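# Close and latch the door between two rooms

## Task

Push the door that connects the two rooms fully shut so that its latch engages. At the end, no object other than the robot and the door may lie even partly within the yellow tape on the floor (resting on the tape line itself is allowed). The coffee table must be standing upright when you finish. The robot must not tip over or finish leaning. Anything that stays in place only because the robot is holding it does not count.

## Robot and tools

Robot: a Hello Robot Stretch 3 with a single arm. It has a two-wheeled base (0.33 m long, 0.34 m wide), a lift that slides up a mast, and a telescoping arm that sticks out to the robot's RIGHT side. The base cannot move sideways. To move the gripper forward or back, drive the base. Turning in place pivots about the point midway between the drive wheels, 0.05 m behind the front edge. With the arm retracted and the wrist folded, the sweep radius is 0.28 m. An unfolded, level wrist reaches past that circle.

Frames: the base frame has its origin on the floor between the drive wheels, with x forward, y left and z up. The odometry frame is the base frame as it was at the start of the scene. hand_pose is reported in the base frame, at the point where the closed fingertips meet. With the wrist joints at zero, that frame's x points up, its y points back along the arm toward the mast, and its z points to the rear.

execute_actions: the argument "actions" is a list holding exactly one action, or an empty list to just read the state and images. An action may contain:
- "base": exactly one key. translate_m is a relative drive in metres from where the base currently stands; forward is positive; range -1 to 1. rotate_rad is a relative turn in place in radians; counter-clockwise (left) is positive; range -3.2 to 3.2.
- "joints": a single dict of absolute joint targets by name. lift_m 0 to 1.1 (arm height on the mast). arm_m 0 to 0.52 (extension). wrist_yaw_rad -1.345 to 4.42: 0 means along the arm, positive swings toward the front, and 3.0 is folded over the base. wrist_pitch_rad -1.57 to 0.451: 0 is level and negative tips the fingertips down. wrist_roll_rad -2.911 to 2.911. gripper_m -0.089 to 0.179: larger is wider, and the real fingertip gap is somewhat smaller than the value. head_pan_rad -3.953 to 1.73: 0 is forward, positive turns left, -1.57 looks along the arm. head_tilt_rad -1.53 to 0.419: negative looks down.
- "contact_limits": only arm_m is allowed, as a motor_effort percentage from 1 to 100. Its motion stops once that effort is reached. Lower values are gentler, but too low a value stops the arm immediately.
All motions in one action start together. If a joint is left out, it may still be driving toward an earlier target. An unknown key or an out-of-range value rejects the whole call. "cameras" selects head_camera, nav_camera, wrist_camera or all. Leaving it out or passing null means all; [] means none. Once a call reports a stop, later motion calls in the same reply are skipped.

wait: takes seconds (0 to 10). No new command is given, and it returns the same state and images as an empty action. zoom_image: takes camera and region [x0,y0,x1,y1] in image pixels, at most 504x504, applied to that camera's latest full image. finished_scene: takes scene (its number). It is final, and the goal must already hold and stay held.

Result lines: base_status and joint_status report how each motion ended. "done" means the target was reached; for the base it means the wheels turned the full amount, even if they slipped. "off_target" means the part stopped short and may still be pushing. "contact_stop", "time_out" and "torque_fault" clear the target. The arm and lift contact-stop on firm resistance and then go slack until you command them again. A slack lift can sag under load or keep pressing. on_its_own lists anything that was not commanded; "held at" there gives the held target, not the actual position. The base, wrist and head have no contact stop. A wrist servo under a sustained hard load shuts off for 10 s and goes limp. motor_effort is a percentage with a sign (positive means toward higher values), with the peak in brackets; it is noisy and biased. A positive wheel effort pushes forward. lidar_m gives 12 sectors of 30 degrees, starting straight ahead and going counter-clockwise (4th is left, 7th behind, 10th right), in a plane 0.17 m above the floor, covering 0.15 to 12 m. "-" means nothing was seen. wrist_depth_mm (45 to 1000) and head_depth_mm (280 to 4000) are 7x7 grids of median depths. base_odometry comes from the wheels only, and its heading runs from -3.142 to 3.142. turned_by_wheels and turned_by_imu give the turn since the last result. base_tilt is in degrees of forward and right lean, with a fixed offset of up to about 4.

Speed: the base is fast only when the arm is stowed (lift_m below 0.30, arm_m below 0.03, wrist_yaw_rad above 2.54). Otherwise it is slow.

Wrist safety: fold or unfold the wrist only with lift_m between 0.32 and 0.95, wrist_pitch_rad at -0.4 and roll near 0. Once folded, the lift may go down to 0.25. If yaw is below -0.4, keep pitch at -0.5 or lower.

Hazards to avoid: tipping the robot over, knocking the coffee table over, pushing objects into the taped area, and hitting things or pushing very hard. Pushing with the arm against something rigid while the gripper is above about 0.45 m can tip the robot, and a second push after a contact stop makes this more likely. Driving while the gripper is pushing on or hooked to something fixed, or snagging on furniture (especially when reversing), can also tip it. If that happens, back out in small steps, pull the gripper free, and lower the lift to about 0.2 if the robot is still leaning. A gentle contact limit on arm_m helps when pushing the door. Something may occasionally nudge loose objects.

Each tool is called after "Request:" as a command line: name --argument value for each argument, lists and objects as JSON in quotes; but a table of rows of numbers goes row by row, as --pt "numbers of a row", without its own name.

## Session

Request:
execute_actions --actions '[]'

Scene clock: 0.00 s.
base_odometry: x=+0.000 y=+0.000 heading=+0.000 (m, m, rad; odometry frame)
turned_by_wheels: +0.000 (rad since the last result)
turned_by_imu: +0.000 (rad since the last result)
base_tilt: forward=+0.5 right=+0.2 (deg)
lidar_m: 1.21 2.07 1.41 1.38 1.14 0.92 0.91 0.99 0.87 0.86 0.94 1.20
head_depth_mm: 1109 1110 1115 1115 1118 1122 1123 / 1142 1143 1146 1149 1149 1148 1156 / 1181 1178 1172 1177 1181 1183 1182 / 1212 1213 1214 1212 1219 1217 1218 / 2069 2888 2879 2890 2861 2887 2389 / 2062 2903 2891 2892 2920 2953 2378 / 2081 2899 2912 2940 2939 2909 2390
base_status: not commanded
joint_positions: lift_m=+0.598 arm_m=-0.001 wrist_yaw_rad=+2.879 wrist_pitch_rad=-0.618 wrist_roll_rad=-0.007 gripper_m=+0.037 head_pan_rad=-0.007 head_tilt_rad=+0.008
joint_status: not commanded
motor_effort: left_wheel=+0 right_wheel=+0 lift_m=+25 arm_m=+0 wrist_yaw_rad=+0 wrist_pitch_rad=+4 wrist_roll_rad=+0 gripper_m=+1 head_pan_rad=-1 head_tilt_rad=+2 (%)
hand_pose: x=+0.0293 y=+0.0441 z=+0.5681 quat_wxyz=(+0.301, +0.693, +0.126, +0.642) (m; base frame)
wrist_depth_mm: - - - - - - - / - - - - - - - / - - - - - - - / 917 - 938 942 936 932 952 / 800 805 - 803 815 838 818 / 701 716 - 713 705 731 739 / 639 647 - 651 636 649 646
pictures: head_camera (sideways: a quarter turn clockwise sets it upright), nav_camera (sideways: a quarter turn counterclockwise sets it upright), wrist_camera
Images, in order (width x height): head_camera 896x504, nav_camera 672x504, wrist_camera 644x364.

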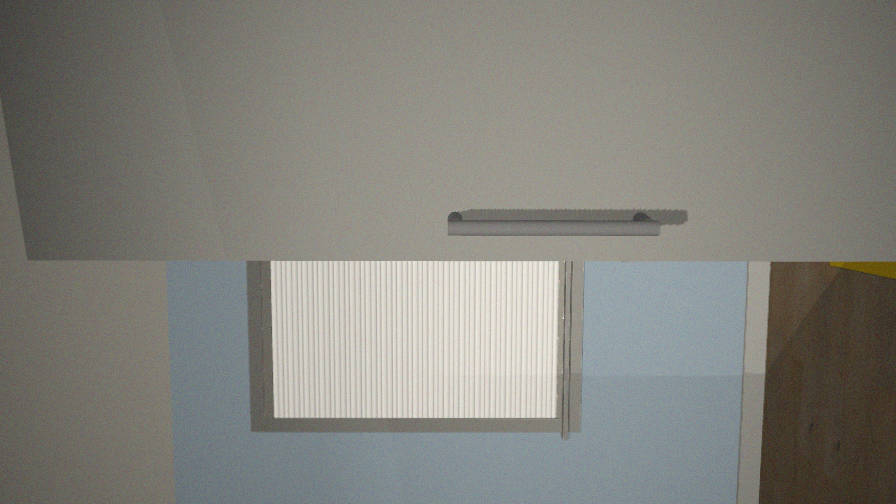

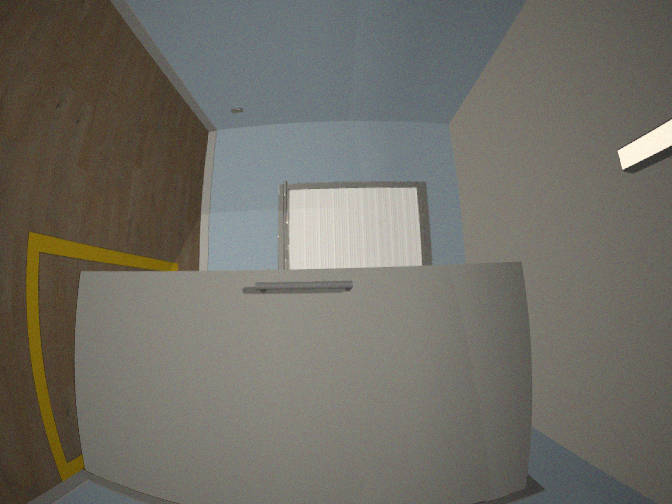

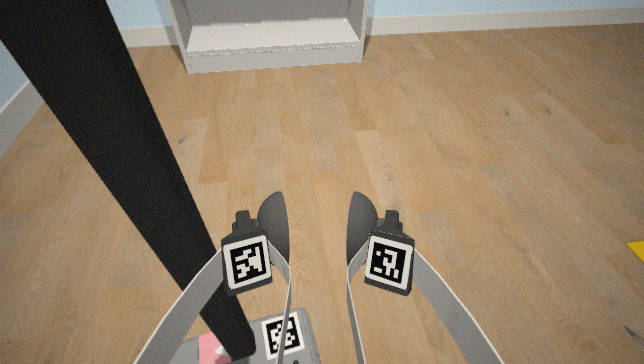

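Door hinged at the right wall, free edge near (1.3,-0.05). Look behind it first.

Request:
execute_actions --actions '[{"base":{"rotate_rad":0.4},"joints":{"lift_m":0.26}}]' --cameras '[]'

Request:
execute_actions --actions '[{"base":{"translate_m":1}}]' --cameras '[]'

Request:
execute_actions --actions '[{"base":{"translate_m":0.7},"joints":{"head_pan_rad":-1.8,"head_tilt_rad":-0.7}}]' --cameras '["nav_camera","head_camera"]'

Scene clock: 17.17 s.
base_odometry: x=+0.000 y=+0.000 heading=+0.400 (m, m, rad; odometry frame)
turned_by_wheels: +0.400 (rad since the last result)
turned_by_imu: +0.405 (rad since the last result)
base_tilt: forward=+0.4 right=+0.2 (deg)
lidar_m: 2.31 1.41 1.38 1.27 0.94 0.91 0.94 0.89 0.86 0.90 1.21 1.20
head_depth_mm: 2055 2731 2747 2763 2763 2776 2354 / 2073 2877 2911 2916 2922 2883 2390 / 2068 2971 3041 3091 3076 3070 2385 / 2060 3179 3231 3251 3258 3220 2378 / 2082 2818 2956 2886 2953 2945 2381 / 2084 2519 2519 2532 2518 2517 2376 / 2063 2215 2207 2210 2189 2214 2162
base_status: done
joint_positions: lift_m=+0.260 arm_m=-0.001 wrist_yaw_rad=+2.879 wrist_pitch_rad=-0.618 wrist_roll_rad=-0.007 gripper_m=+0.037 head_pan_rad=-0.007 head_tilt_rad=+0.008
joint_status: all done
motor_effort: left_wheel=-1(7) right_wheel=+2(8) lift_m=+16(22) arm_m=+0(0) wrist_yaw_rad=+0(0) wrist_pitch_rad=+4(4) wrist_roll_rad=+0(0) gripper_m=+0(0) head_pan_rad=-1(2) head_tilt_rad=+2(1) (%)
hand_pose: x=+0.0293 y=+0.0441 z=+0.2310 quat_wxyz=(+0.301, +0.693, +0.126, +0.642) (m; base frame)
wrist_depth_mm: - 893 901 896 910 927 939 / - 700 711 713 710 718 732 / 563 - 583 582 593 596 595 / 491 - 510 499 502 501 499 / - - - 440 431 436 441 / - - - - 375 384 382 / - - - - 344 346 347
pictures: none
No camera images: the call's "cameras" was empty. Leave "cameras" out to get every camera's image.

Scene clock: 22.20 s.
base_odometry: x=+0.921 y=+0.389 heading=+0.400 (m, m, rad; odometry frame)
turned_by_wheels: +0.000 (rad since the last result)
turned_by_imu: +0.005 (rad since the last result)
base_tilt: forward=+0.4 right=+0.2 (deg)
lidar_m: 1.59 1.18 1.14 0.94 1.56 1.76 1.84 1.42 1.03 0.55 0.55 1.99
head_depth_mm: 1895 1910 1904 1920 1917 1916 1928 / 1970 2035 2017 2017 2022 2007 2031 / 2074 2130 2123 2124 2129 2145 2106 / 2073 2211 2221 2215 2218 2228 2201 / 1901 1972 1977 1985 1994 1987 1979 / 1702 1713 1699 1712 1713 1709 1724 / 1502 1492 1503 1503 1515 1505 1501
base_status: done
joint_positions: lift_m=+0.260 arm_m=-0.001 wrist_yaw_rad=+2.879 wrist_pitch_rad=-0.618 wrist_roll_rad=-0.007 gripper_m=+0.037 head_pan_rad=-0.007 head_tilt_rad=+0.008
joint_status: not commanded
motor_effort: left_wheel=-1(11) right_wheel=+2(10) lift_m=+16(16) arm_m=+0(0) wrist_yaw_rad=+0(0) wrist_pitch_rad=+4(4) wrist_roll_rad=+0(0) gripper_m=+1(1) head_pan_rad=+0(0) head_tilt_rad=+2(2) (%)
hand_pose: x=+0.0293 y=+0.0440 z=+0.2310 quat_wxyz=(+0.301, +0.693, +0.126, +0.642) (m; base frame)
wrist_depth_mm: - 885 867 906 913 921 871 / - 699 705 700 710 725 728 / 562 - 579 579 585 598 593 / 493 - 507 504 497 505 510 / - - - 433 434 438 441 / - - - - 375 383 386 / - - - - 342 345 344
pictures: none
No camera images: the call's "cameras" was empty. Leave "cameras" out to get every camera's image.

Scene clock: 26.23 s.
base_odometry: x=+1.566 y=+0.662 heading=+0.400 (m, m, rad; odometry frame)
turned_by_wheels: +0.000 (rad since the last result)
turned_by_imu: +0.003 (rad since the last result)
base_tilt: forward=+0.4 right=+0.1 (deg)
lidar_m: 1.08 0.80 0.78 0.82 1.13 2.36 2.42 0.76 0.76 1.56 1.44 1.39
head_depth_mm: 3442 3670 2590 2022 1666 1349 1224 / 3504 3557 2569 2025 1663 1410 1217 / 3621 3543 2581 2007 1655 1401 1216 / 3781 3330 2461 1998 1641 1397 1213 / 1633 1832 2020 1960 1650 1395 1208 / 1700 1910 1983 1928 1640 1394 1202 / 1756 1972 2221 1970 1628 1381 1195
base_status: done
joint_positions: lift_m=+0.260 arm_m=-0.001 wrist_yaw_rad=+2.879 wrist_pitch_rad=-0.618 wrist_roll_rad=-0.007 gripper_m=+0.037 head_pan_rad=-1.793 head_tilt_rad=-0.691
joint_status: all done
motor_effort: left_wheel=-2(10) right_wheel=+2(10) lift_m=+16(16) arm_m=+0(0) wrist_yaw_rad=+0(0) wrist_pitch_rad=+4(4) wrist_roll_rad=+0(0) gripper_m=+0(0) head_pan_rad=-4(31) head_tilt_rad=-4(40) (%)
hand_pose: x=+0.0293 y=+0.0440 z=+0.2310 quat_wxyz=(+0.301, +0.693, +0.127, +0.642) (m; base frame)
wrist_depth_mm: - 846 818 773 726 684 655 / - 695 704 711 724 713 685 / 564 - 577 582 590 591 592 / 489 - 511 493 495 500 502 / - - - 436 437 438 433 / - - - - 371 386 385 / - - - - 344 343 346
pictures: head_camera (sideways: a quarter turn clockwise sets it upright), nav_camera (sideways: a quarter turn counterclockwise sets it upright)
camera_calibration (this result's frames):
head_camera: T_world_to_cam=[[0.131203, 0.609164, -0.782116, 1.03728], [0.964623, -0.260425, -0.0410169, 0.0469677], [-0.228668, -0.749065, -0.621781, 0.765273], [0, 0, 0, 1]] pos_world=[-0.00640652, -0.0464026, 1.28903]
nav_camera: T_world_to_cam=[[-0.182045, -0.618624, 0.764306, -0.952786], [-0.963664, 0.266772, -0.0136059, 0.065966], [-0.195478, -0.739011, -0.644711, 0.799452], [0, 0, 0, 1]] pos_world=[0.0463942, -0.0162105, 1.24453]
Images, in order (width x height): head_camera 896x504, nav_camera 672x504.

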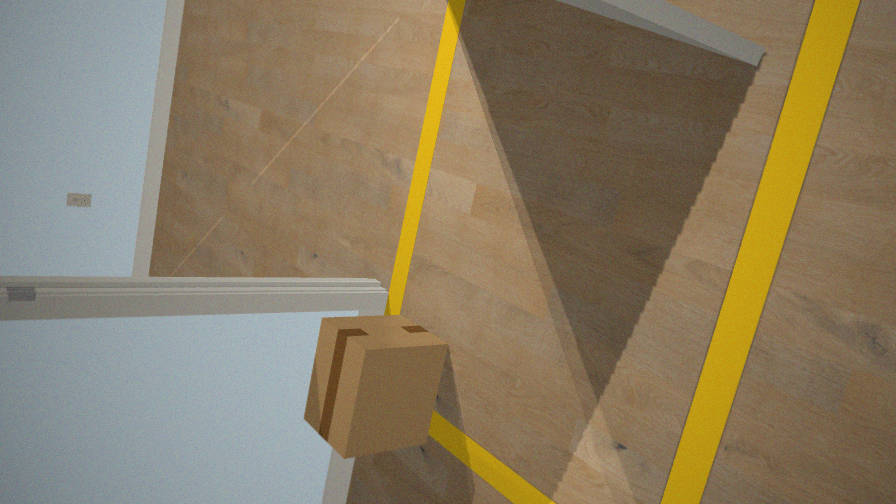

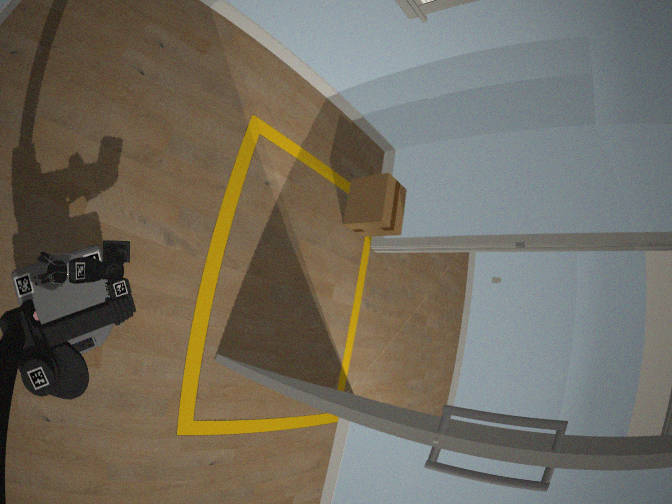

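Request:
execute_actions --actions '[{"base":{"rotate_rad":-1.917}}]' --cameras '[]'

Request:
execute_actions --actions '[{"base":{"translate_m":1}}]' --cameras '[]'

Request:
execute_actions --actions '[{"base":{"translate_m":0.58}}]' --cameras '[]'

Request:
execute_actions --actions '[{"base":{"rotate_rad":1.39},"joints":{"head_pan_rad":-0.3,"head_tilt_rad":-1.1,"lift_m":0.32}}]' --cameras '["nav_camera"]'

Request:
execute_actions --actions '[{"base":{"translate_m":0.62}}]' --cameras '["nav_camera"]'

Scene clock: 44.27 s.
base_odometry: x=+1.566 y=+0.662 heading=-1.517 (m, m, rad; odometry frame)
turned_by_wheels: -1.917 (rad since the last result)
turned_by_imu: -1.929 (rad since the last result)
base_tilt: forward=+0.4 right=+0.3 (deg)
lidar_m: 1.56 1.58 1.40 1.39 0.94 0.78 0.78 0.88 1.13 2.36 2.08 0.76
head_depth_mm: 1620 1789 1549 1425 1536 1411 1222 / 2094 1906 2096 1918 1643 1399 1223 / 2115 2351 2524 2000 1637 1397 1220 / 2075 2344 2564 2003 1633 1396 1207 / 2087 2339 2498 1980 1643 1393 1205 / 2085 2331 2510 2011 1624 1388 1204 / 2054 2303 2486 1967 1637 1376 1201
base_status: done
joint_positions: lift_m=+0.260 arm_m=-0.001 wrist_yaw_rad=+2.879 wrist_pitch_rad=-0.618 wrist_roll_rad=-0.007 gripper_m=+0.037 head_pan_rad=-1.793 head_tilt_rad=-0.692
joint_status: not commanded
motor_effort: left_wheel=+2(16) right_wheel=-1(9) lift_m=+16(16) arm_m=-1(1) wrist_yaw_rad=+0(0) wrist_pitch_rad=+4(4) wrist_roll_rad=+0(0) gripper_m=+0(0) head_pan_rad=-4(3) head_tilt_rad=-5(5) (%)
hand_pose: x=+0.0293 y=+0.0440 z=+0.2310 quat_wxyz=(+0.301, +0.693, +0.127, +0.642) (m; base frame)
wrist_depth_mm: - 899 885 904 915 921 939 / - 706 701 701 706 713 723 / 573 - 575 590 583 590 596 / 487 - 510 496 504 505 501 / - - - 443 437 436 439 / - - - - 370 385 386 / - - - - 342 346 344
pictures: none
No camera images: the call's "cameras" was empty. Leave "cameras" out to get every camera's image.

Scene clock: 49.30 s.
base_odometry: x=+1.620 y=-0.337 heading=-1.517 (m, m, rad; odometry frame)
turned_by_wheels: +0.000 (rad since the last result)
turned_by_imu: +0.005 (rad since the last result)
base_tilt: forward=+0.5 right=+0.1 (deg)
lidar_m: 0.90 0.63 0.79 1.19 1.34 1.75 1.76 1.90 0.41 0.41 0.52 2.99
head_depth_mm: 319 356 402 436 539 673 1223 / 324 362 409 469 550 668 858 / 329 367 416 479 564 685 879 / 333 373 423 489 576 704 910 / 338 378 430 498 589 727 946 / 343 385 438 508 604 750 988 / 347 391 446 519 621 774 1028
base_status: done
joint_positions: lift_m=+0.260 arm_m=-0.001 wrist_yaw_rad=+2.879 wrist_pitch_rad=-0.618 wrist_roll_rad=-0.007 gripper_m=+0.037 head_pan_rad=-1.793 head_tilt_rad=-0.692
joint_status: not commanded
motor_effort: left_wheel=+2(14) right_wheel=-1(5) lift_m=+16(16) arm_m=+0(1) wrist_yaw_rad=+0(0) wrist_pitch_rad=+4(4) wrist_roll_rad=+0(0) gripper_m=+0(0) head_pan_rad=-4(3) head_tilt_rad=-3(5) (%)
hand_pose: x=+0.0293 y=+0.0440 z=+0.2309 quat_wxyz=(+0.301, +0.693, +0.127, +0.642) (m; base frame)
wrist_depth_mm: - 911 907 905 898 602 518 / - 707 696 712 728 624 592 / 561 - 583 588 589 592 594 / 487 - 507 500 506 503 504 / - - - 438 435 433 440 / - - - - 376 386 388 / - - - - 343 345 343
pictures: none
No camera images: the call's "cameras" was empty. Leave "cameras" out to get every camera's image.

Scene clock: 52.87 s.
base_odometry: x=+1.651 y=-0.916 heading=-1.517 (m, m, rad; odometry frame)
turned_by_wheels: +0.000 (rad since the last result)
turned_by_imu: +0.003 (rad since the last result)
base_tilt: forward=+0.5 right=+0.2 (deg)
lidar_m: 2.35 0.36 0.34 0.34 1.20 1.98 2.32 0.68 0.63 0.63 2.29 2.43
head_depth_mm: 514 573 648 741 864 1044 1198 / 522 582 659 755 887 1073 1211 / 527 592 669 769 906 1104 1216 / 535 599 680 785 927 1135 1219 / 544 609 692 802 952 1176 1207 / 551 621 704 819 973 1246 1202 / 559 627 738 868 1047 1323 1200
base_status: done
joint_positions: lift_m=+0.260 arm_m=-0.001 wrist_yaw_rad=+2.879 wrist_pitch_rad=-0.619 wrist_roll_rad=-0.007 gripper_m=+0.037 head_pan_rad=-1.793 head_tilt_rad=-0.692
joint_status: not commanded
motor_effort: left_wheel=+1(13) right_wheel=+0(5) lift_m=+16(15) arm_m=-1(1) wrist_yaw_rad=-1(1) wrist_pitch_rad=+4(4) wrist_roll_rad=+0(0) gripper_m=+0(1) head_pan_rad=-2(3) head_tilt_rad=-5(3) (%)
hand_pose: x=+0.0293 y=+0.0440 z=+0.2309 quat_wxyz=(+0.301, +0.693, +0.127, +0.642) (m; base frame)
wrist_depth_mm: - 844 360 368 473 332 899 / - 694 408 420 480 381 729 / 563 - 468 480 469 473 599 / 490 - 513 500 483 501 500 / - - - 441 434 433 434 / - - - - 376 385 386 / - - - - 342 347 347
pictures: none
No camera images: the call's "cameras" was empty. Leave "cameras" out to get every camera's image.

Scene clock: 55.50 s.
base_odometry: x=+1.651 y=-0.916 heading=-0.127 (m, m, rad; odometry frame)
turned_by_wheels: +1.390 (rad since the last result)
turned_by_imu: +1.404 (rad since the last result)
base_tilt: forward=+0.5 right=+0.3 (deg)
lidar_m: 0.34 0.36 1.57 2.32 0.75 0.63 0.63 0.74 2.50 2.43 0.41 0.35
head_depth_mm: 323 397 513 1436 1331 1222 1130 / 357 411 496 690 1309 1219 1148 / 480 543 596 720 1061 1203 - / 642 755 916 1162 1271 1208 - / 972 1240 1511 1133 1059 1200 1148 / 1088 1301 1518 1108 1040 1197 1122 / 1051 1252 1496 1397 1280 1196 1107
base_status: done
joint_positions: lift_m=+0.320 arm_m=-0.001 wrist_yaw_rad=+2.879 wrist_pitch_rad=-0.619 wrist_roll_rad=-0.007 gripper_m=+0.037 head_pan_rad=-0.307 head_tilt_rad=-1.087
joint_status: all done
motor_effort: left_wheel=+0(12) right_wheel=+2(10) lift_m=+33(36) arm_m=-1(1) wrist_yaw_rad=+0(1) wrist_pitch_rad=+4(4) wrist_roll_rad=+0(0) gripper_m=+0(1) head_pan_rad=+2(32) head_tilt_rad=-6(34) (%)
hand_pose: x=+0.0293 y=+0.0439 z=+0.2900 quat_wxyz=(+0.302, +0.693, +0.127, +0.642) (m; base frame)
wrist_depth_mm: - - - - - - 917 / - 806 819 821 822 836 837 / 653 - 665 668 681 685 318 / 561 - 576 574 571 587 325 / 490 501 - 508 507 473 333 / 445 - - 441 433 432 343 / - - - 404 399 400 355
pictures: nav_camera (sideways: a quarter turn counterclockwise sets it upright)
camera_calibration (this result's frames):
nav_camera: T_world_to_cam=[[0.834371, -0.307548, 0.457427, -0.559145], [-0.34868, -0.937224, 0.00587436, 0.0368514], [0.426905, -0.164397, -0.889228, 1.11359], [0, 0, 0, 1]] pos_world=[0.0039869, 0.0456448, 1.24579]
Images, in order (width x height): nav_camera 672x504.

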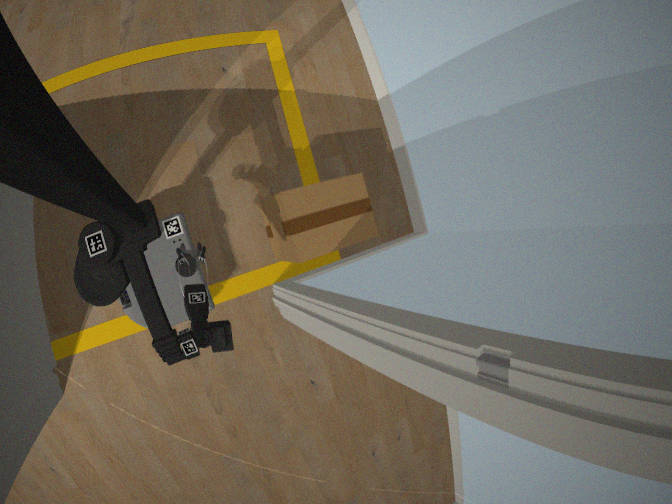

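Scene clock: 63.03 s.
base_odometry: x=+2.266 y=-0.995 heading=-0.127 (m, m, rad; odometry frame)
turned_by_wheels: +0.000 (rad since the last result)
turned_by_imu: -0.666 (rad since the last result)
base_tilt: forward=+0.4 right=+0.2 (deg)
lidar_m: 0.15 - 0.87 0.90 1.96 2.37 1.01 0.99 1.06 0.18 0.17 0.16
head_depth_mm: - - - 291 332 1184 1131 / - - - 308 399 550 - / - - - 341 482 764 - / - - 306 395 595 1117 - / - - 333 466 781 950 - / - 302 384 573 985 933 893 / - 327 453 745 1013 936 1108
base_status: translate_m off_target (by the wheels' count: +0.6198 of +0.6200)
joint_positions: lift_m=+0.320 arm_m=-0.001 wrist_yaw_rad=+2.876 wrist_pitch_rad=-0.619 wrist_roll_rad=-0.006 gripper_m=+0.037 head_pan_rad=-0.303 head_tilt_rad=-1.092
joint_status: not commanded
on_its_own: left_wheel is at rest, and its effort (+35) is outside its rest range (-18 to +18)
motor_effort: left_wheel=+35(69) right_wheel=+16(58) lift_m=+27(33) arm_m=+0(1) wrist_yaw_rad=+3(16) wrist_pitch_rad=+4(5) wrist_roll_rad=-1(1) gripper_m=+0(1) head_pan_rad=+2(2) head_tilt_rad=-5(7) (%)
hand_pose: x=+0.0299 y=+0.0437 z=+0.2902 quat_wxyz=(+0.303, +0.694, +0.125, +0.641) (m; base frame)
wrist_depth_mm: - - - 828 698 563 518 / - 800 816 805 299 301 304 / 662 - 669 263 243 245 248 / 562 - 569 248 207 208 210 / 489 491 - 292 194 181 182 / 446 - - 334 253 181 160 / - - - 389 300 196 158
pictures: nav_camera (sideways: a quarter turn counterclockwise sets it upright)
camera_calibration (this result's frames):
nav_camera: T_world_to_cam=[[0.837733, -0.305391, 0.452703, -0.553012], [-0.345416, -0.93843, 0.00613662, 0.0364901], [0.422956, -0.161512, -0.89164, 1.11675], [0, 0, 0, 1]] pos_world=[0.00354539, 0.0457262, 1.24587]
Images, in order (width x height): nav_camera 672x504.

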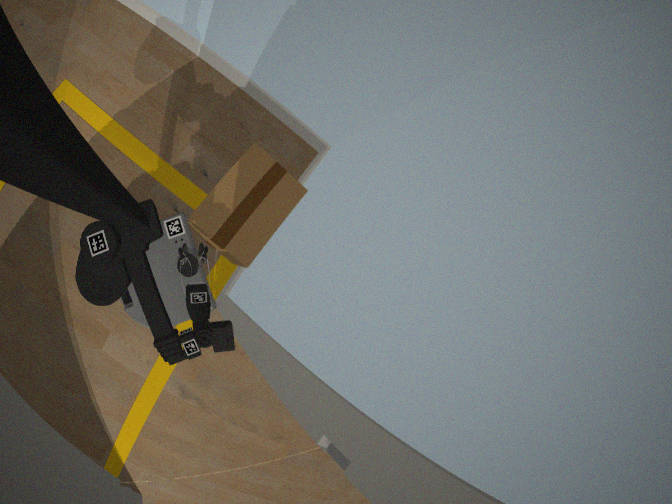

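Hit the jamb. Back off.

Request:
execute_actions --actions '[{"base":{"translate_m":-0.33}}]' --cameras '[]'

Request:
execute_actions --actions '[{"base":{"rotate_rad":0.68}}]' --cameras '["nav_camera"]'

Scene clock: 70.33 s.
base_odometry: x=+1.938 y=-0.953 heading=-0.127 (m, m, rad; odometry frame)
turned_by_wheels: +0.000 (rad since the last result)
turned_by_imu: -0.001 (rad since the last result)
base_tilt: forward=+0.5 right=+0.2 (deg)
lidar_m: 0.41 0.40 0.98 1.25 2.14 2.17 0.71 0.70 0.74 2.80 2.61 0.41
head_depth_mm: 2013 1783 1596 1444 1325 1218 1136 / 453 1727 1591 1446 1318 1224 - / 410 503 665 1379 1314 1217 - / 436 525 656 879 1273 1204 - / 482 590 762 1063 1285 1197 - / 527 658 875 1088 1170 1201 1126 / 580 743 1034 1098 1226 1191 1107
base_status: done
joint_positions: lift_m=+0.320 arm_m=-0.001 wrist_yaw_rad=+2.876 wrist_pitch_rad=-0.619 wrist_roll_rad=-0.006 gripper_m=+0.037 head_pan_rad=-0.303 head_tilt_rad=-1.092
joint_status: not commanded
motor_effort: left_wheel=+1(30) right_wheel=+0(14) lift_m=+27(27) arm_m=+0(0) wrist_yaw_rad=+2(2) wrist_pitch_rad=+4(4) wrist_roll_rad=-1(1) gripper_m=+0(0) head_pan_rad=+1(0) head_tilt_rad=-4(5) (%)
hand_pose: x=+0.0298 y=+0.0438 z=+0.2902 quat_wxyz=(+0.303, +0.694, +0.126, +0.641) (m; base frame)
wrist_depth_mm: - - - - 927 810 703 / - 810 807 804 825 812 721 / 662 - 667 676 677 690 348 / 572 - 569 577 575 575 370 / 492 492 - 503 501 489 398 / 445 - - 443 434 443 428 / - - - 408 396 399 397
pictures: none
No camera images: the call's "cameras" was empty. Leave "cameras" out to get every camera's image.

Scene clock: 72.40 s.
base_odometry: x=+1.938 y=-0.953 heading=+0.553 (m, m, rad; odometry frame)
turned_by_wheels: +0.680 (rad since the last result)
turned_by_imu: +0.688 (rad since the last result)
base_tilt: forward=+0.5 right=+0.2 (deg)
lidar_m: 0.60 1.02 1.44 2.14 0.82 0.70 0.70 0.79 2.68 2.61 0.42 0.40
head_depth_mm: 646 697 757 822 959 1224 1134 / 786 858 945 1062 1182 1230 - / 984 1119 1201 1121 1274 1218 - / 1036 1265 1488 1118 1261 1211 - / 1004 1217 1502 1404 1296 1206 - / 976 1176 1453 1412 1303 1192 1131 / 945 1136 1405 1408 1294 1190 1105
base_status: done
joint_positions: lift_m=+0.320 arm_m=-0.001 wrist_yaw_rad=+2.876 wrist_pitch_rad=-0.619 wrist_roll_rad=-0.006 gripper_m=+0.037 head_pan_rad=-0.303 head_tilt_rad=-1.092
joint_status: not commanded
motor_effort: left_wheel=-1(8) right_wheel=+2(6) lift_m=+27(27) arm_m=+0(0) wrist_yaw_rad=+2(2) wrist_pitch_rad=+4(4) wrist_roll_rad=-1(1) gripper_m=+0(0) head_pan_rad=+1(0) head_tilt_rad=-4(4) (%)
hand_pose: x=+0.0298 y=+0.0438 z=+0.2902 quat_wxyz=(+0.303, +0.694, +0.126, +0.641) (m; base frame)
wrist_depth_mm: - - - - - - 827 / - 815 817 822 830 822 809 / 655 - 677 673 678 682 685 / 570 - 571 566 579 585 590 / 496 495 - 507 503 507 496 / 447 - - 444 432 446 448 / - - - 398 396 401 402
pictures: nav_camera (sideways: a quarter turn counterclockwise sets it upright)
camera_calibration (this result's frames):
nav_camera: T_world_to_cam=[[0.837731, -0.305394, 0.452705, -0.553015], [-0.34542, -0.938428, 0.00613649, 0.0364903], [0.422957, -0.161514, -0.891639, 1.11675], [0, 0, 0, 1]] pos_world=[0.00354568, 0.0457262, 1.24587]
Images, in order (width x height): nav_camera 672x504.

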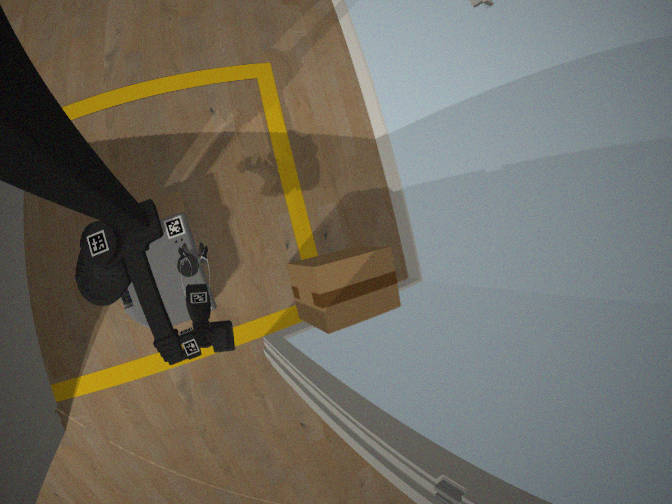

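Request:
execute_actions --actions '[{"base":{"translate_m":0.55}}]' --cameras '[]'

Request:
execute_actions --actions '[{"base":{"translate_m":-0.4},"joints":{"lift_m":0.26}}]' --cameras '["nav_camera"]'

Scene clock: 82.50 s.
base_odometry: x=+2.406 y=-0.664 heading=+0.553 (m, m, rad; odometry frame)
turned_by_wheels: +0.000 (rad since the last result)
turned_by_imu: -0.622 (rad since the last result)
base_tilt: forward=+0.5 right=+0.2 (deg)
lidar_m: 0.16 0.52 0.54 0.71 1.75 2.22 1.14 1.14 1.24 0.38 0.37 0.15
head_depth_mm: 356 412 487 593 762 1045 1130 / 383 448 538 672 896 1191 - / 414 491 601 774 1003 964 - / 452 544 681 911 1019 957 - / 494 609 783 1111 1024 1178 - / 549 690 896 1193 1299 1201 1128 / 595 698 826 1001 1243 1189 1105
base_status: translate_m off_target (by the wheels' count: +0.5499 of +0.5500)
joint_positions: lift_m=+0.320 arm_m=-0.001 wrist_yaw_rad=+2.877 wrist_pitch_rad=-0.619 wrist_roll_rad=-0.006 gripper_m=+0.037 head_pan_rad=-0.303 head_tilt_rad=-1.092
joint_status: not commanded
on_its_own: right_wheel is at rest, and its effort (+26) is outside its rest range (-18 to +18)
motor_effort: left_wheel=+11(18) right_wheel=+26(54) lift_m=+27(27) arm_m=+0(0) wrist_yaw_rad=+2(2) wrist_pitch_rad=+4(4) wrist_roll_rad=-1(1) gripper_m=+0(0) head_pan_rad=+1(1) head_tilt_rad=-5(5) (%)
hand_pose: x=+0.0298 y=+0.0438 z=+0.2902 quat_wxyz=(+0.303, +0.694, +0.126, +0.641) (m; base frame)
wrist_depth_mm: - - 869 664 544 453 392 / - 806 822 735 595 485 420 / 659 - 667 680 632 531 448 / 565 - 572 570 579 551 475 / 494 492 - 510 503 503 246 / 447 - - 436 434 433 195 / - - - 403 396 271 162
pictures: none
No camera images: the call's "cameras" was empty. Leave "cameras" out to get every camera's image.

Scene clock: 85.73 s.
base_odometry: x=+2.066 y=-0.874 heading=+0.553 (m, m, rad; odometry frame)
turned_by_wheels: +0.000 (rad since the last result)
turned_by_imu: -0.001 (rad since the last result)
base_tilt: forward=+0.5 right=+0.1 (deg)
lidar_m: 0.46 0.86 0.88 1.17 1.94 1.99 0.78 0.77 0.84 2.95 0.57 0.47
head_depth_mm: 585 671 789 1414 1328 1225 1128 / 631 738 885 1095 1313 1217 1138 / 680 807 993 1271 1317 1211 - / 740 891 1116 1158 1309 1205 - / 810 994 1191 1138 1290 1197 - / 901 1136 1368 1286 1299 1198 1121 / 982 1177 1383 1406 1293 1198 1110
base_status: done
joint_positions: lift_m=+0.260 arm_m=-0.001 wrist_yaw_rad=+2.877 wrist_pitch_rad=-0.619 wrist_roll_rad=-0.006 gripper_m=+0.037 head_pan_rad=-0.303 head_tilt_rad=-1.092
joint_status: all done
motor_effort: left_wheel=+1(9) right_wheel=+0(23) lift_m=+16(23) arm_m=+0(0) wrist_yaw_rad=+1(2) wrist_pitch_rad=+4(4) wrist_roll_rad=-1(1) gripper_m=+0(0) head_pan_rad=+1(1) head_tilt_rad=-4(4) (%)
hand_pose: x=+0.0297 y=+0.0438 z=+0.2308 quat_wxyz=(+0.302, +0.694, +0.126, +0.641) (m; base frame)
wrist_depth_mm: - 898 894 896 832 724 623 / - 698 710 709 705 726 660 / 573 - 584 587 583 591 590 / 482 - 512 496 497 496 502 / - - - 436 435 432 435 / - - - - 376 386 386 / - - - - 342 346 344
pictures: nav_camera (sideways: a quarter turn counterclockwise sets it upright)
camera_calibration (this result's frames):
nav_camera: T_world_to_cam=[[0.83773, -0.305395, 0.452705, -0.553016], [-0.345421, -0.938428, 0.00613647, 0.0364903], [0.422957, -0.161514, -0.891639, 1.11675], [0, 0, 0, 1]] pos_world=[0.00354575, 0.0457262, 1.24587]
Images, in order (width x height): nav_camera 672x504.

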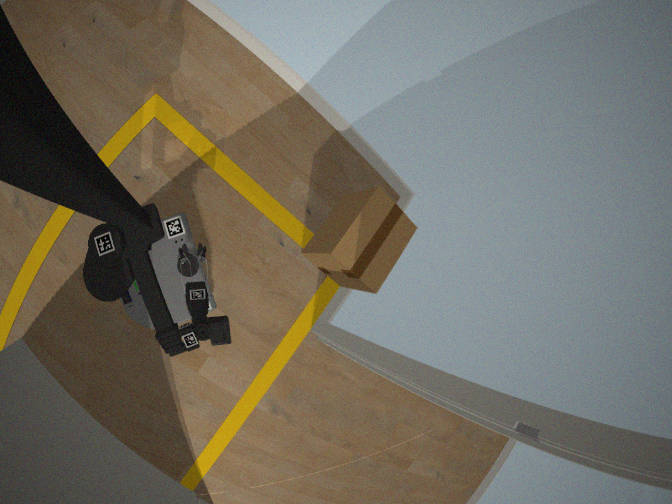

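Request:
execute_actions --actions '[{"base":{"rotate_rad":0.62}}]' --cameras '[]'

Request:
execute_actions --actions '[{"base":{"translate_m":-0.25}}]' --cameras '[]'

Request:
execute_actions --actions '[{"base":{"rotate_rad":1.57},"joints":{"lift_m":0.35,"wrist_pitch_rad":-0.4}}]' --cameras '[]'

Request:
execute_actions --actions '[{"base":{"translate_m":-0.3},"joints":{"wrist_yaw_rad":0,"gripper_m":0,"head_pan_rad":-1.57}}]' --cameras '[]'

Request:
execute_actions --actions '[{"joints":{"wrist_pitch_rad":0,"lift_m":0.05}}]' --cameras '["nav_camera"]'

Scene clock: 96.53 s.
base_odometry: x=+2.066 y=-0.874 heading=+1.173 (m, m, rad; odometry frame)
turned_by_wheels: +0.620 (rad since the last result)
turned_by_imu: +0.625 (rad since the last result)
base_tilt: forward=+0.5 right=+0.2 (deg)
lidar_m: 0.86 0.90 1.28 1.94 2.04 0.77 0.77 0.87 2.88 0.57 0.46 0.50
head_depth_mm: 974 1077 1175 1133 1280 1220 1127 / 975 1197 1371 1130 1276 1221 1146 / 940 1149 1454 1310 1301 1212 - / 916 1113 1417 1429 1314 1204 - / 887 1073 1352 1433 1299 1200 - / 863 1037 1293 1420 1292 1197 1129 / 833 1000 1238 1416 1293 1195 1108
base_status: done
joint_positions: lift_m=+0.260 arm_m=-0.001 wrist_yaw_rad=+2.877 wrist_pitch_rad=-0.619 wrist_roll_rad=-0.006 gripper_m=+0.037 head_pan_rad=-0.303 head_tilt_rad=-1.092
joint_status: not commanded
motor_effort: left_wheel=-1(11) right_wheel=+1(9) lift_m=+16(16) arm_m=+0(0) wrist_yaw_rad=+2(1) wrist_pitch_rad=+4(4) wrist_roll_rad=-1(1) gripper_m=+0(0) head_pan_rad=+0(0) head_tilt_rad=-4(5) (%)
hand_pose: x=+0.0297 y=+0.0438 z=+0.2308 quat_wxyz=(+0.302, +0.694, +0.126, +0.641) (m; base frame)
wrist_depth_mm: - 890 885 897 917 867 749 / - 705 700 707 710 713 691 / 575 - 586 584 586 593 604 / 494 - 510 498 497 503 504 / - - - 435 434 436 437 / - - - - 374 384 385 / - - - - 342 343 345
pictures: none
No camera images: the call's "cameras" was empty. Leave "cameras" out to get every camera's image.

Scene clock: 99.13 s.
base_odometry: x=+1.969 y=-1.104 heading=+1.173 (m, m, rad; odometry frame)
turned_by_wheels: +0.000 (rad since the last result)
turned_by_imu: -0.001 (rad since the last result)
base_tilt: forward=+0.4 right=+0.1 (deg)
lidar_m: 1.10 1.16 1.66 1.95 0.62 0.53 0.53 0.60 2.86 2.80 0.65 0.65
head_depth_mm: 983 1056 1146 1250 1312 1223 1131 / 1173 1293 1242 1392 1325 1221 1132 / 1231 1480 1251 1387 1319 1217 - / 1198 1457 1549 1422 1310 1208 - / 1156 1397 1565 1426 1301 1195 - / 1123 1348 1539 1418 1307 1199 1122 / 1093 1308 1506 1409 1299 1194 1108
base_status: done
joint_positions: lift_m=+0.260 arm_m=-0.001 wrist_yaw_rad=+2.877 wrist_pitch_rad=-0.619 wrist_roll_rad=-0.006 gripper_m=+0.037 head_pan_rad=-0.303 head_tilt_rad=-1.092
joint_status: not commanded
motor_effort: left_wheel=-1(13) right_wheel=+2(6) lift_m=+16(16) arm_m=+0(0) wrist_yaw_rad=+1(1) wrist_pitch_rad=+4(4) wrist_roll_rad=-1(1) gripper_m=+0(0) head_pan_rad=+0(0) head_tilt_rad=-4(5) (%)
hand_pose: x=+0.0297 y=+0.0438 z=+0.2308 quat_wxyz=(+0.302, +0.694, +0.126, +0.641) (m; base frame)
wrist_depth_mm: - 878 891 911 897 918 892 / - 702 690 706 710 711 730 / 572 - 581 583 586 595 598 / 494 - 511 498 500 503 501 / - - - 439 433 440 436 / - - - - 371 384 387 / - - - - 343 343 347
pictures: none
No camera images: the call's "cameras" was empty. Leave "cameras" out to get every camera's image.

Scene clock: 102.23 s.
base_odometry: x=+1.969 y=-1.104 heading=+2.742 (m, m, rad; odometry frame)
turned_by_wheels: +1.570 (rad since the last result)
turned_by_imu: +1.586 (rad since the last result)
base_tilt: forward=+0.5 right=+0.1 (deg)
lidar_m: 1.95 0.62 0.53 0.53 0.60 2.87 2.80 0.65 0.65 1.11 1.16 1.65
head_depth_mm: 1919 1786 1595 1452 1329 1221 1134 / 2000 1779 1591 1446 1322 1232 - / 1997 1771 1583 1437 1309 1212 - / 1970 1751 1577 1423 1308 1199 - / 1946 1752 1570 1429 1300 1203 - / 1916 1734 1545 1420 1291 1203 1120 / 1877 1726 1548 1403 1295 1191 1103
base_status: done
joint_positions: lift_m=+0.350 arm_m=-0.001 wrist_yaw_rad=+2.877 wrist_pitch_rad=-0.417 wrist_roll_rad=-0.006 gripper_m=+0.037 head_pan_rad=-0.303 head_tilt_rad=-1.092
joint_status: all done
motor_effort: left_wheel=-2(11) right_wheel=+2(8) lift_m=+33(36) arm_m=+0(0) wrist_yaw_rad=+1(1) wrist_pitch_rad=+5(6) wrist_roll_rad=-1(1) gripper_m=+1(0) head_pan_rad=+0(1) head_tilt_rad=-4(4) (%)
hand_pose: x=+0.0375 y=+0.0725 z=+0.3624 quat_wxyz=(+0.237, +0.703, +0.055, +0.669) (m; base frame)
wrist_depth_mm: - 489 497 506 514 - - / - 531 546 555 564 - - / - 587 597 610 626 - - / 648 658 667 676 701 816 812 / 646 - 673 646 658 665 670 / 545 536 537 552 541 557 555 / 476 481 - 486 481 482 478
pictures: none
No camera images: the call's "cameras" was empty. Leave "cameras" out to get every camera's image.

Scene clock: 106.47 s.
base_odometry: x=+2.245 y=-1.221 heading=+2.742 (m, m, rad; odometry frame)
turned_by_wheels: +0.000 (rad since the last result)
turned_by_imu: -0.001 (rad since the last result)
base_tilt: forward=+0.4 right=+0.1 (deg)
lidar_m: 2.25 0.70 0.59 0.59 0.68 2.56 2.50 0.43 0.41 0.55 1.15 1.63
head_depth_mm: 934 909 877 852 937 1213 1146 / 1121 1278 1209 1142 1217 1230 - / 1130 1377 1236 1170 1304 - - / 1135 1377 1542 1391 1320 - - / 1136 1379 1553 1423 1298 1220 1112 / 1146 1399 1553 1422 1294 1196 1111 / 1153 1392 1543 1409 1291 1187 1110
base_status: done
joint_positions: lift_m=+0.350 arm_m=-0.001 wrist_yaw_rad=+0.003 wrist_pitch_rad=-0.417 wrist_roll_rad=-0.006 gripper_m=+0.000 head_pan_rad=-1.563 head_tilt_rad=-1.092
joint_status: all done
motor_effort: left_wheel=-1(8) right_wheel=+2(3) lift_m=+33(34) arm_m=+0(0) wrist_yaw_rad=-3(4) wrist_pitch_rad=+5(5) wrist_roll_rad=-1(1) gripper_m=-2(87) head_pan_rad=-3(35) head_tilt_rad=-4(4) (%)
hand_pose: x=-0.0209 y=-0.3686 z=+0.3624 quat_wxyz=(+0.694, +0.148, -0.689, -0.145) (m; base frame)
wrist_depth_mm: 747 744 746 739 726 450 297 / 832 824 818 803 702 445 295 / 903 894 886 851 447 414 295 / 801 791 802 751 368 366 292 / 640 648 658 - 407 398 292 / 541 546 544 519 466 435 290 / 474 479 472 476 479 411 290
pictures: none
No camera images: the call's "cameras" was empty. Leave "cameras" out to get every camera's image.

Scene clock: 109.70 s.
base_odometry: x=+2.245 y=-1.221 heading=+2.742 (m, m, rad; odometry frame)
turned_by_wheels: +0.000 (rad since the last result)
turned_by_imu: +0.000 (rad since the last result)
base_tilt: forward=+0.5 right=+0.2 (deg)
lidar_m: 2.25 0.70 0.60 0.59 0.68 2.57 2.50 0.43 0.41 1.09 1.15 1.63
head_depth_mm: 933 905 878 850 937 1224 1132 / 1122 1286 1207 1149 1224 1225 - / 1123 1370 1232 1170 1318 1237 - / 1133 1370 1546 1391 1313 - - / 1144 1389 1539 1419 1302 1215 1117 / 1144 1390 1561 1420 1301 1190 1111 / 1148 1401 1545 1411 1296 1191 1108
base_status: not commanded
joint_positions: lift_m=+0.075 arm_m=-0.001 wrist_yaw_rad=+0.000 wrist_pitch_rad=-0.009 wrist_roll_rad=-0.006 gripper_m=+0.000 head_pan_rad=-1.563 head_tilt_rad=-1.092
joint_status: lift_m contact_stop (moved -0.274 of -0.300); the others done
on_its_own: lift_m is slack since a contact_stop, until your next command for it (your +0.050 is given up)
motor_effort: left_wheel=-1(2) right_wheel=+2(2) lift_m=+24(58) arm_m=+0(1) wrist_yaw_rad=+0(2) wrist_pitch_rad=+3(6) wrist_roll_rad=-1(1) gripper_m=-3(3) head_pan_rad=-3(4) head_tilt_rad=-3(4) (%)
hand_pose: x=-0.0214 y=-0.4001 z=+0.1875 quat_wxyz=(+0.710, +0.004, -0.705, -0.003) (m; base frame)
wrist_depth_mm: 769 766 772 751 771 446 295 / 786 785 787 787 692 388 289 / 823 814 829 803 298 297 291 / 843 834 834 815 308 307 294 / 639 650 649 - 318 315 296 / 454 458 442 412 332 328 293 / 353 355 355 343 340 337 279
pictures: nav_camera (sideways: a quarter turn counterclockwise sets it upright)
ARM HIT: the arm struck its own base hard.
camera_calibration (this result's frames):
nav_camera: T_world_to_cam=[[-0.0344115, -0.891013, 0.452672, -0.547652], [-0.999111, 0.0417049, 0.00613834, 0.0404754], [-0.024348, -0.452058, -0.891656, 1.1195], [0, 0, 0, 1]] pos_world=[0.0488514, 0.0164255, 1.24587]
Images, in order (width x height): nav_camera 672x504.

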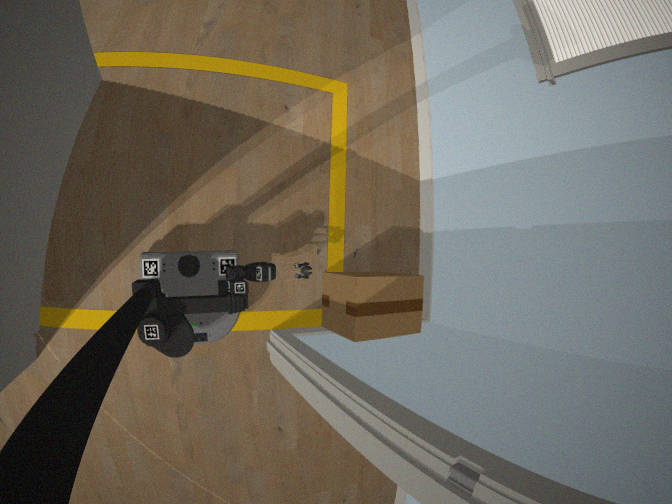

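Request:
execute_actions --actions '[{"base":{"translate_m":-0.11},"joints":{"lift_m":0.09}}]' --cameras '[]'

Request:
execute_actions --actions '[{"joints":{"arm_m":0.24},"contact_limits":{"arm_m":90}}]' --cameras '["nav_camera"]'

Scene clock: 115.87 s.
base_odometry: x=+2.347 y=-1.264 heading=+2.742 (m, m, rad; odometry frame)
turned_by_wheels: +0.000 (rad since the last result)
turned_by_imu: +0.000 (rad since the last result)
base_tilt: forward=+0.5 right=+0.2 (deg)
lidar_m: 2.36 0.73 0.62 0.62 0.72 2.45 2.39 1.48 0.35 0.54 1.14 1.62
head_depth_mm: 558 543 500 614 1294 1217 1127 / 860 820 783 732 958 1224 - / 1120 1319 1233 1165 1252 1235 - / 1123 1371 1226 1156 1315 - - / 1134 1377 1552 1378 1305 1220 1116 / 1141 1379 1548 1413 1296 1198 1109 / 1144 1392 1547 1408 1287 1193 1106
base_status: done
joint_positions: lift_m=+0.090 arm_m=-0.001 wrist_yaw_rad=+0.000 wrist_pitch_rad=-0.017 wrist_roll_rad=-0.006 gripper_m=+0.000 head_pan_rad=-1.563 head_tilt_rad=-1.092
joint_status: all done
motor_effort: left_wheel=-1(8) right_wheel=+2(3) lift_m=+34(33) arm_m=+0(1) wrist_yaw_rad=-1(1) wrist_pitch_rad=+5(5) wrist_roll_rad=-1(0) gripper_m=-3(3) head_pan_rad=-3(3) head_tilt_rad=-5(5) (%)
hand_pose: x=-0.0214 y=-0.3999 z=+0.1999 quat_wxyz=(+0.710, +0.006, -0.705, -0.006) (m; base frame)
wrist_depth_mm: 768 764 744 762 519 255 169 / 784 792 778 763 459 256 169 / 815 830 299 293 290 254 169 / 836 838 310 303 300 256 169 / 663 674 576 - 312 255 168 / 478 471 462 333 324 255 168 / 370 368 340 338 339 242 168
pictures: none
No camera images: the call's "cameras" was empty. Leave "cameras" out to get every camera's image.

Scene clock: 118.87 s.
base_odometry: x=+2.347 y=-1.264 heading=+2.743 (m, m, rad; odometry frame)
turned_by_wheels: +0.000 (rad since the last result)
turned_by_imu: +0.001 (rad since the last result)
base_tilt: forward=+0.5 right=+0.1 (deg)
lidar_m: 2.36 0.73 0.62 0.62 0.73 2.45 2.39 1.48 0.35 0.65 1.14 1.62
head_depth_mm: 560 542 500 615 1291 1220 1134 / 861 822 784 730 959 1229 - / 1121 1313 1238 1230 1154 1242 - / 1128 1329 1234 1367 1296 1231 - / 1129 1378 1535 1399 1308 1214 1114 / 1128 1383 1552 1413 1302 1199 1111 / 1149 1395 1550 1405 1292 1192 1106
base_status: not commanded
joint_positions: lift_m=+0.090 arm_m=+0.239 wrist_yaw_rad=+0.026 wrist_pitch_rad=-0.018 wrist_roll_rad=-0.006 gripper_m=+0.000 head_pan_rad=-1.563 head_tilt_rad=-1.092
joint_status: all done
on_its_own: arm_m is at rest, and its effort (+22) is outside its rest range (-14 to +14); wrist_yaw_rad is at rest, and its effort (-18) is outside its rest range (-12 to +12)
motor_effort: left_wheel=+6(5) right_wheel=-7(7) lift_m=+31(34) arm_m=+22(36) wrist_yaw_rad=-18(18) wrist_pitch_rad=+5(7) wrist_roll_rad=-1(1) gripper_m=-6(5) head_pan_rad=-4(4) head_tilt_rad=-5(4) (%)
contact_limits: arm_m 68 (drawing in: default 30, maximum 50; extending or still: default 42, maximum 68)
hand_pose: x=-0.0148 y=-0.6392 z=+0.1996 quat_wxyz=(+0.710, +0.016, -0.704, +0.002) (m; base frame)
wrist_depth_mm: 566 560 554 549 537 298 193 / 585 577 566 164 429 153 168 / 612 600 170 165 160 155 153 / 623 621 177 171 165 160 167 / 624 612 184 - 171 167 174 / 476 469 191 186 177 172 173 / 366 367 198 192 187 179 182
pictures: nav_camera (sideways: a quarter turn counterclockwise sets it upright)
camera_calibration (this result's frames):
nav_camera: T_world_to_cam=[[-0.034496, -0.89101, 0.452672, -0.547651], [-0.999107, 0.0417996, 0.00613833, 0.0404754], [-0.0243908, -0.452056, -0.891656, 1.1195], [0, 0, 0, 1]] pos_world=[0.0488529, 0.0164215, 1.24587]
Images, in order (width x height): nav_camera 672x504.

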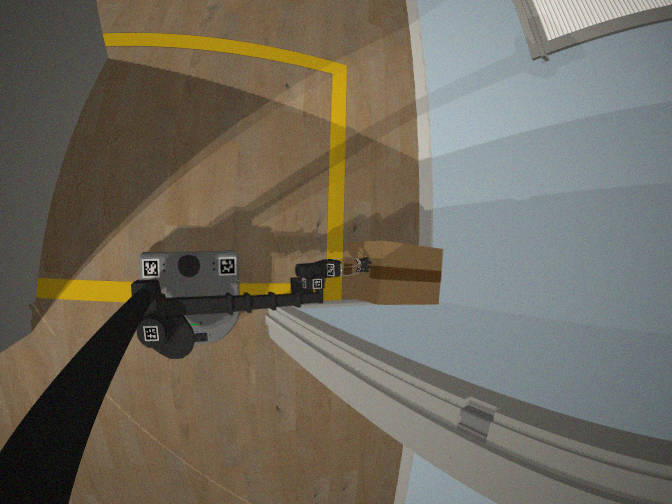

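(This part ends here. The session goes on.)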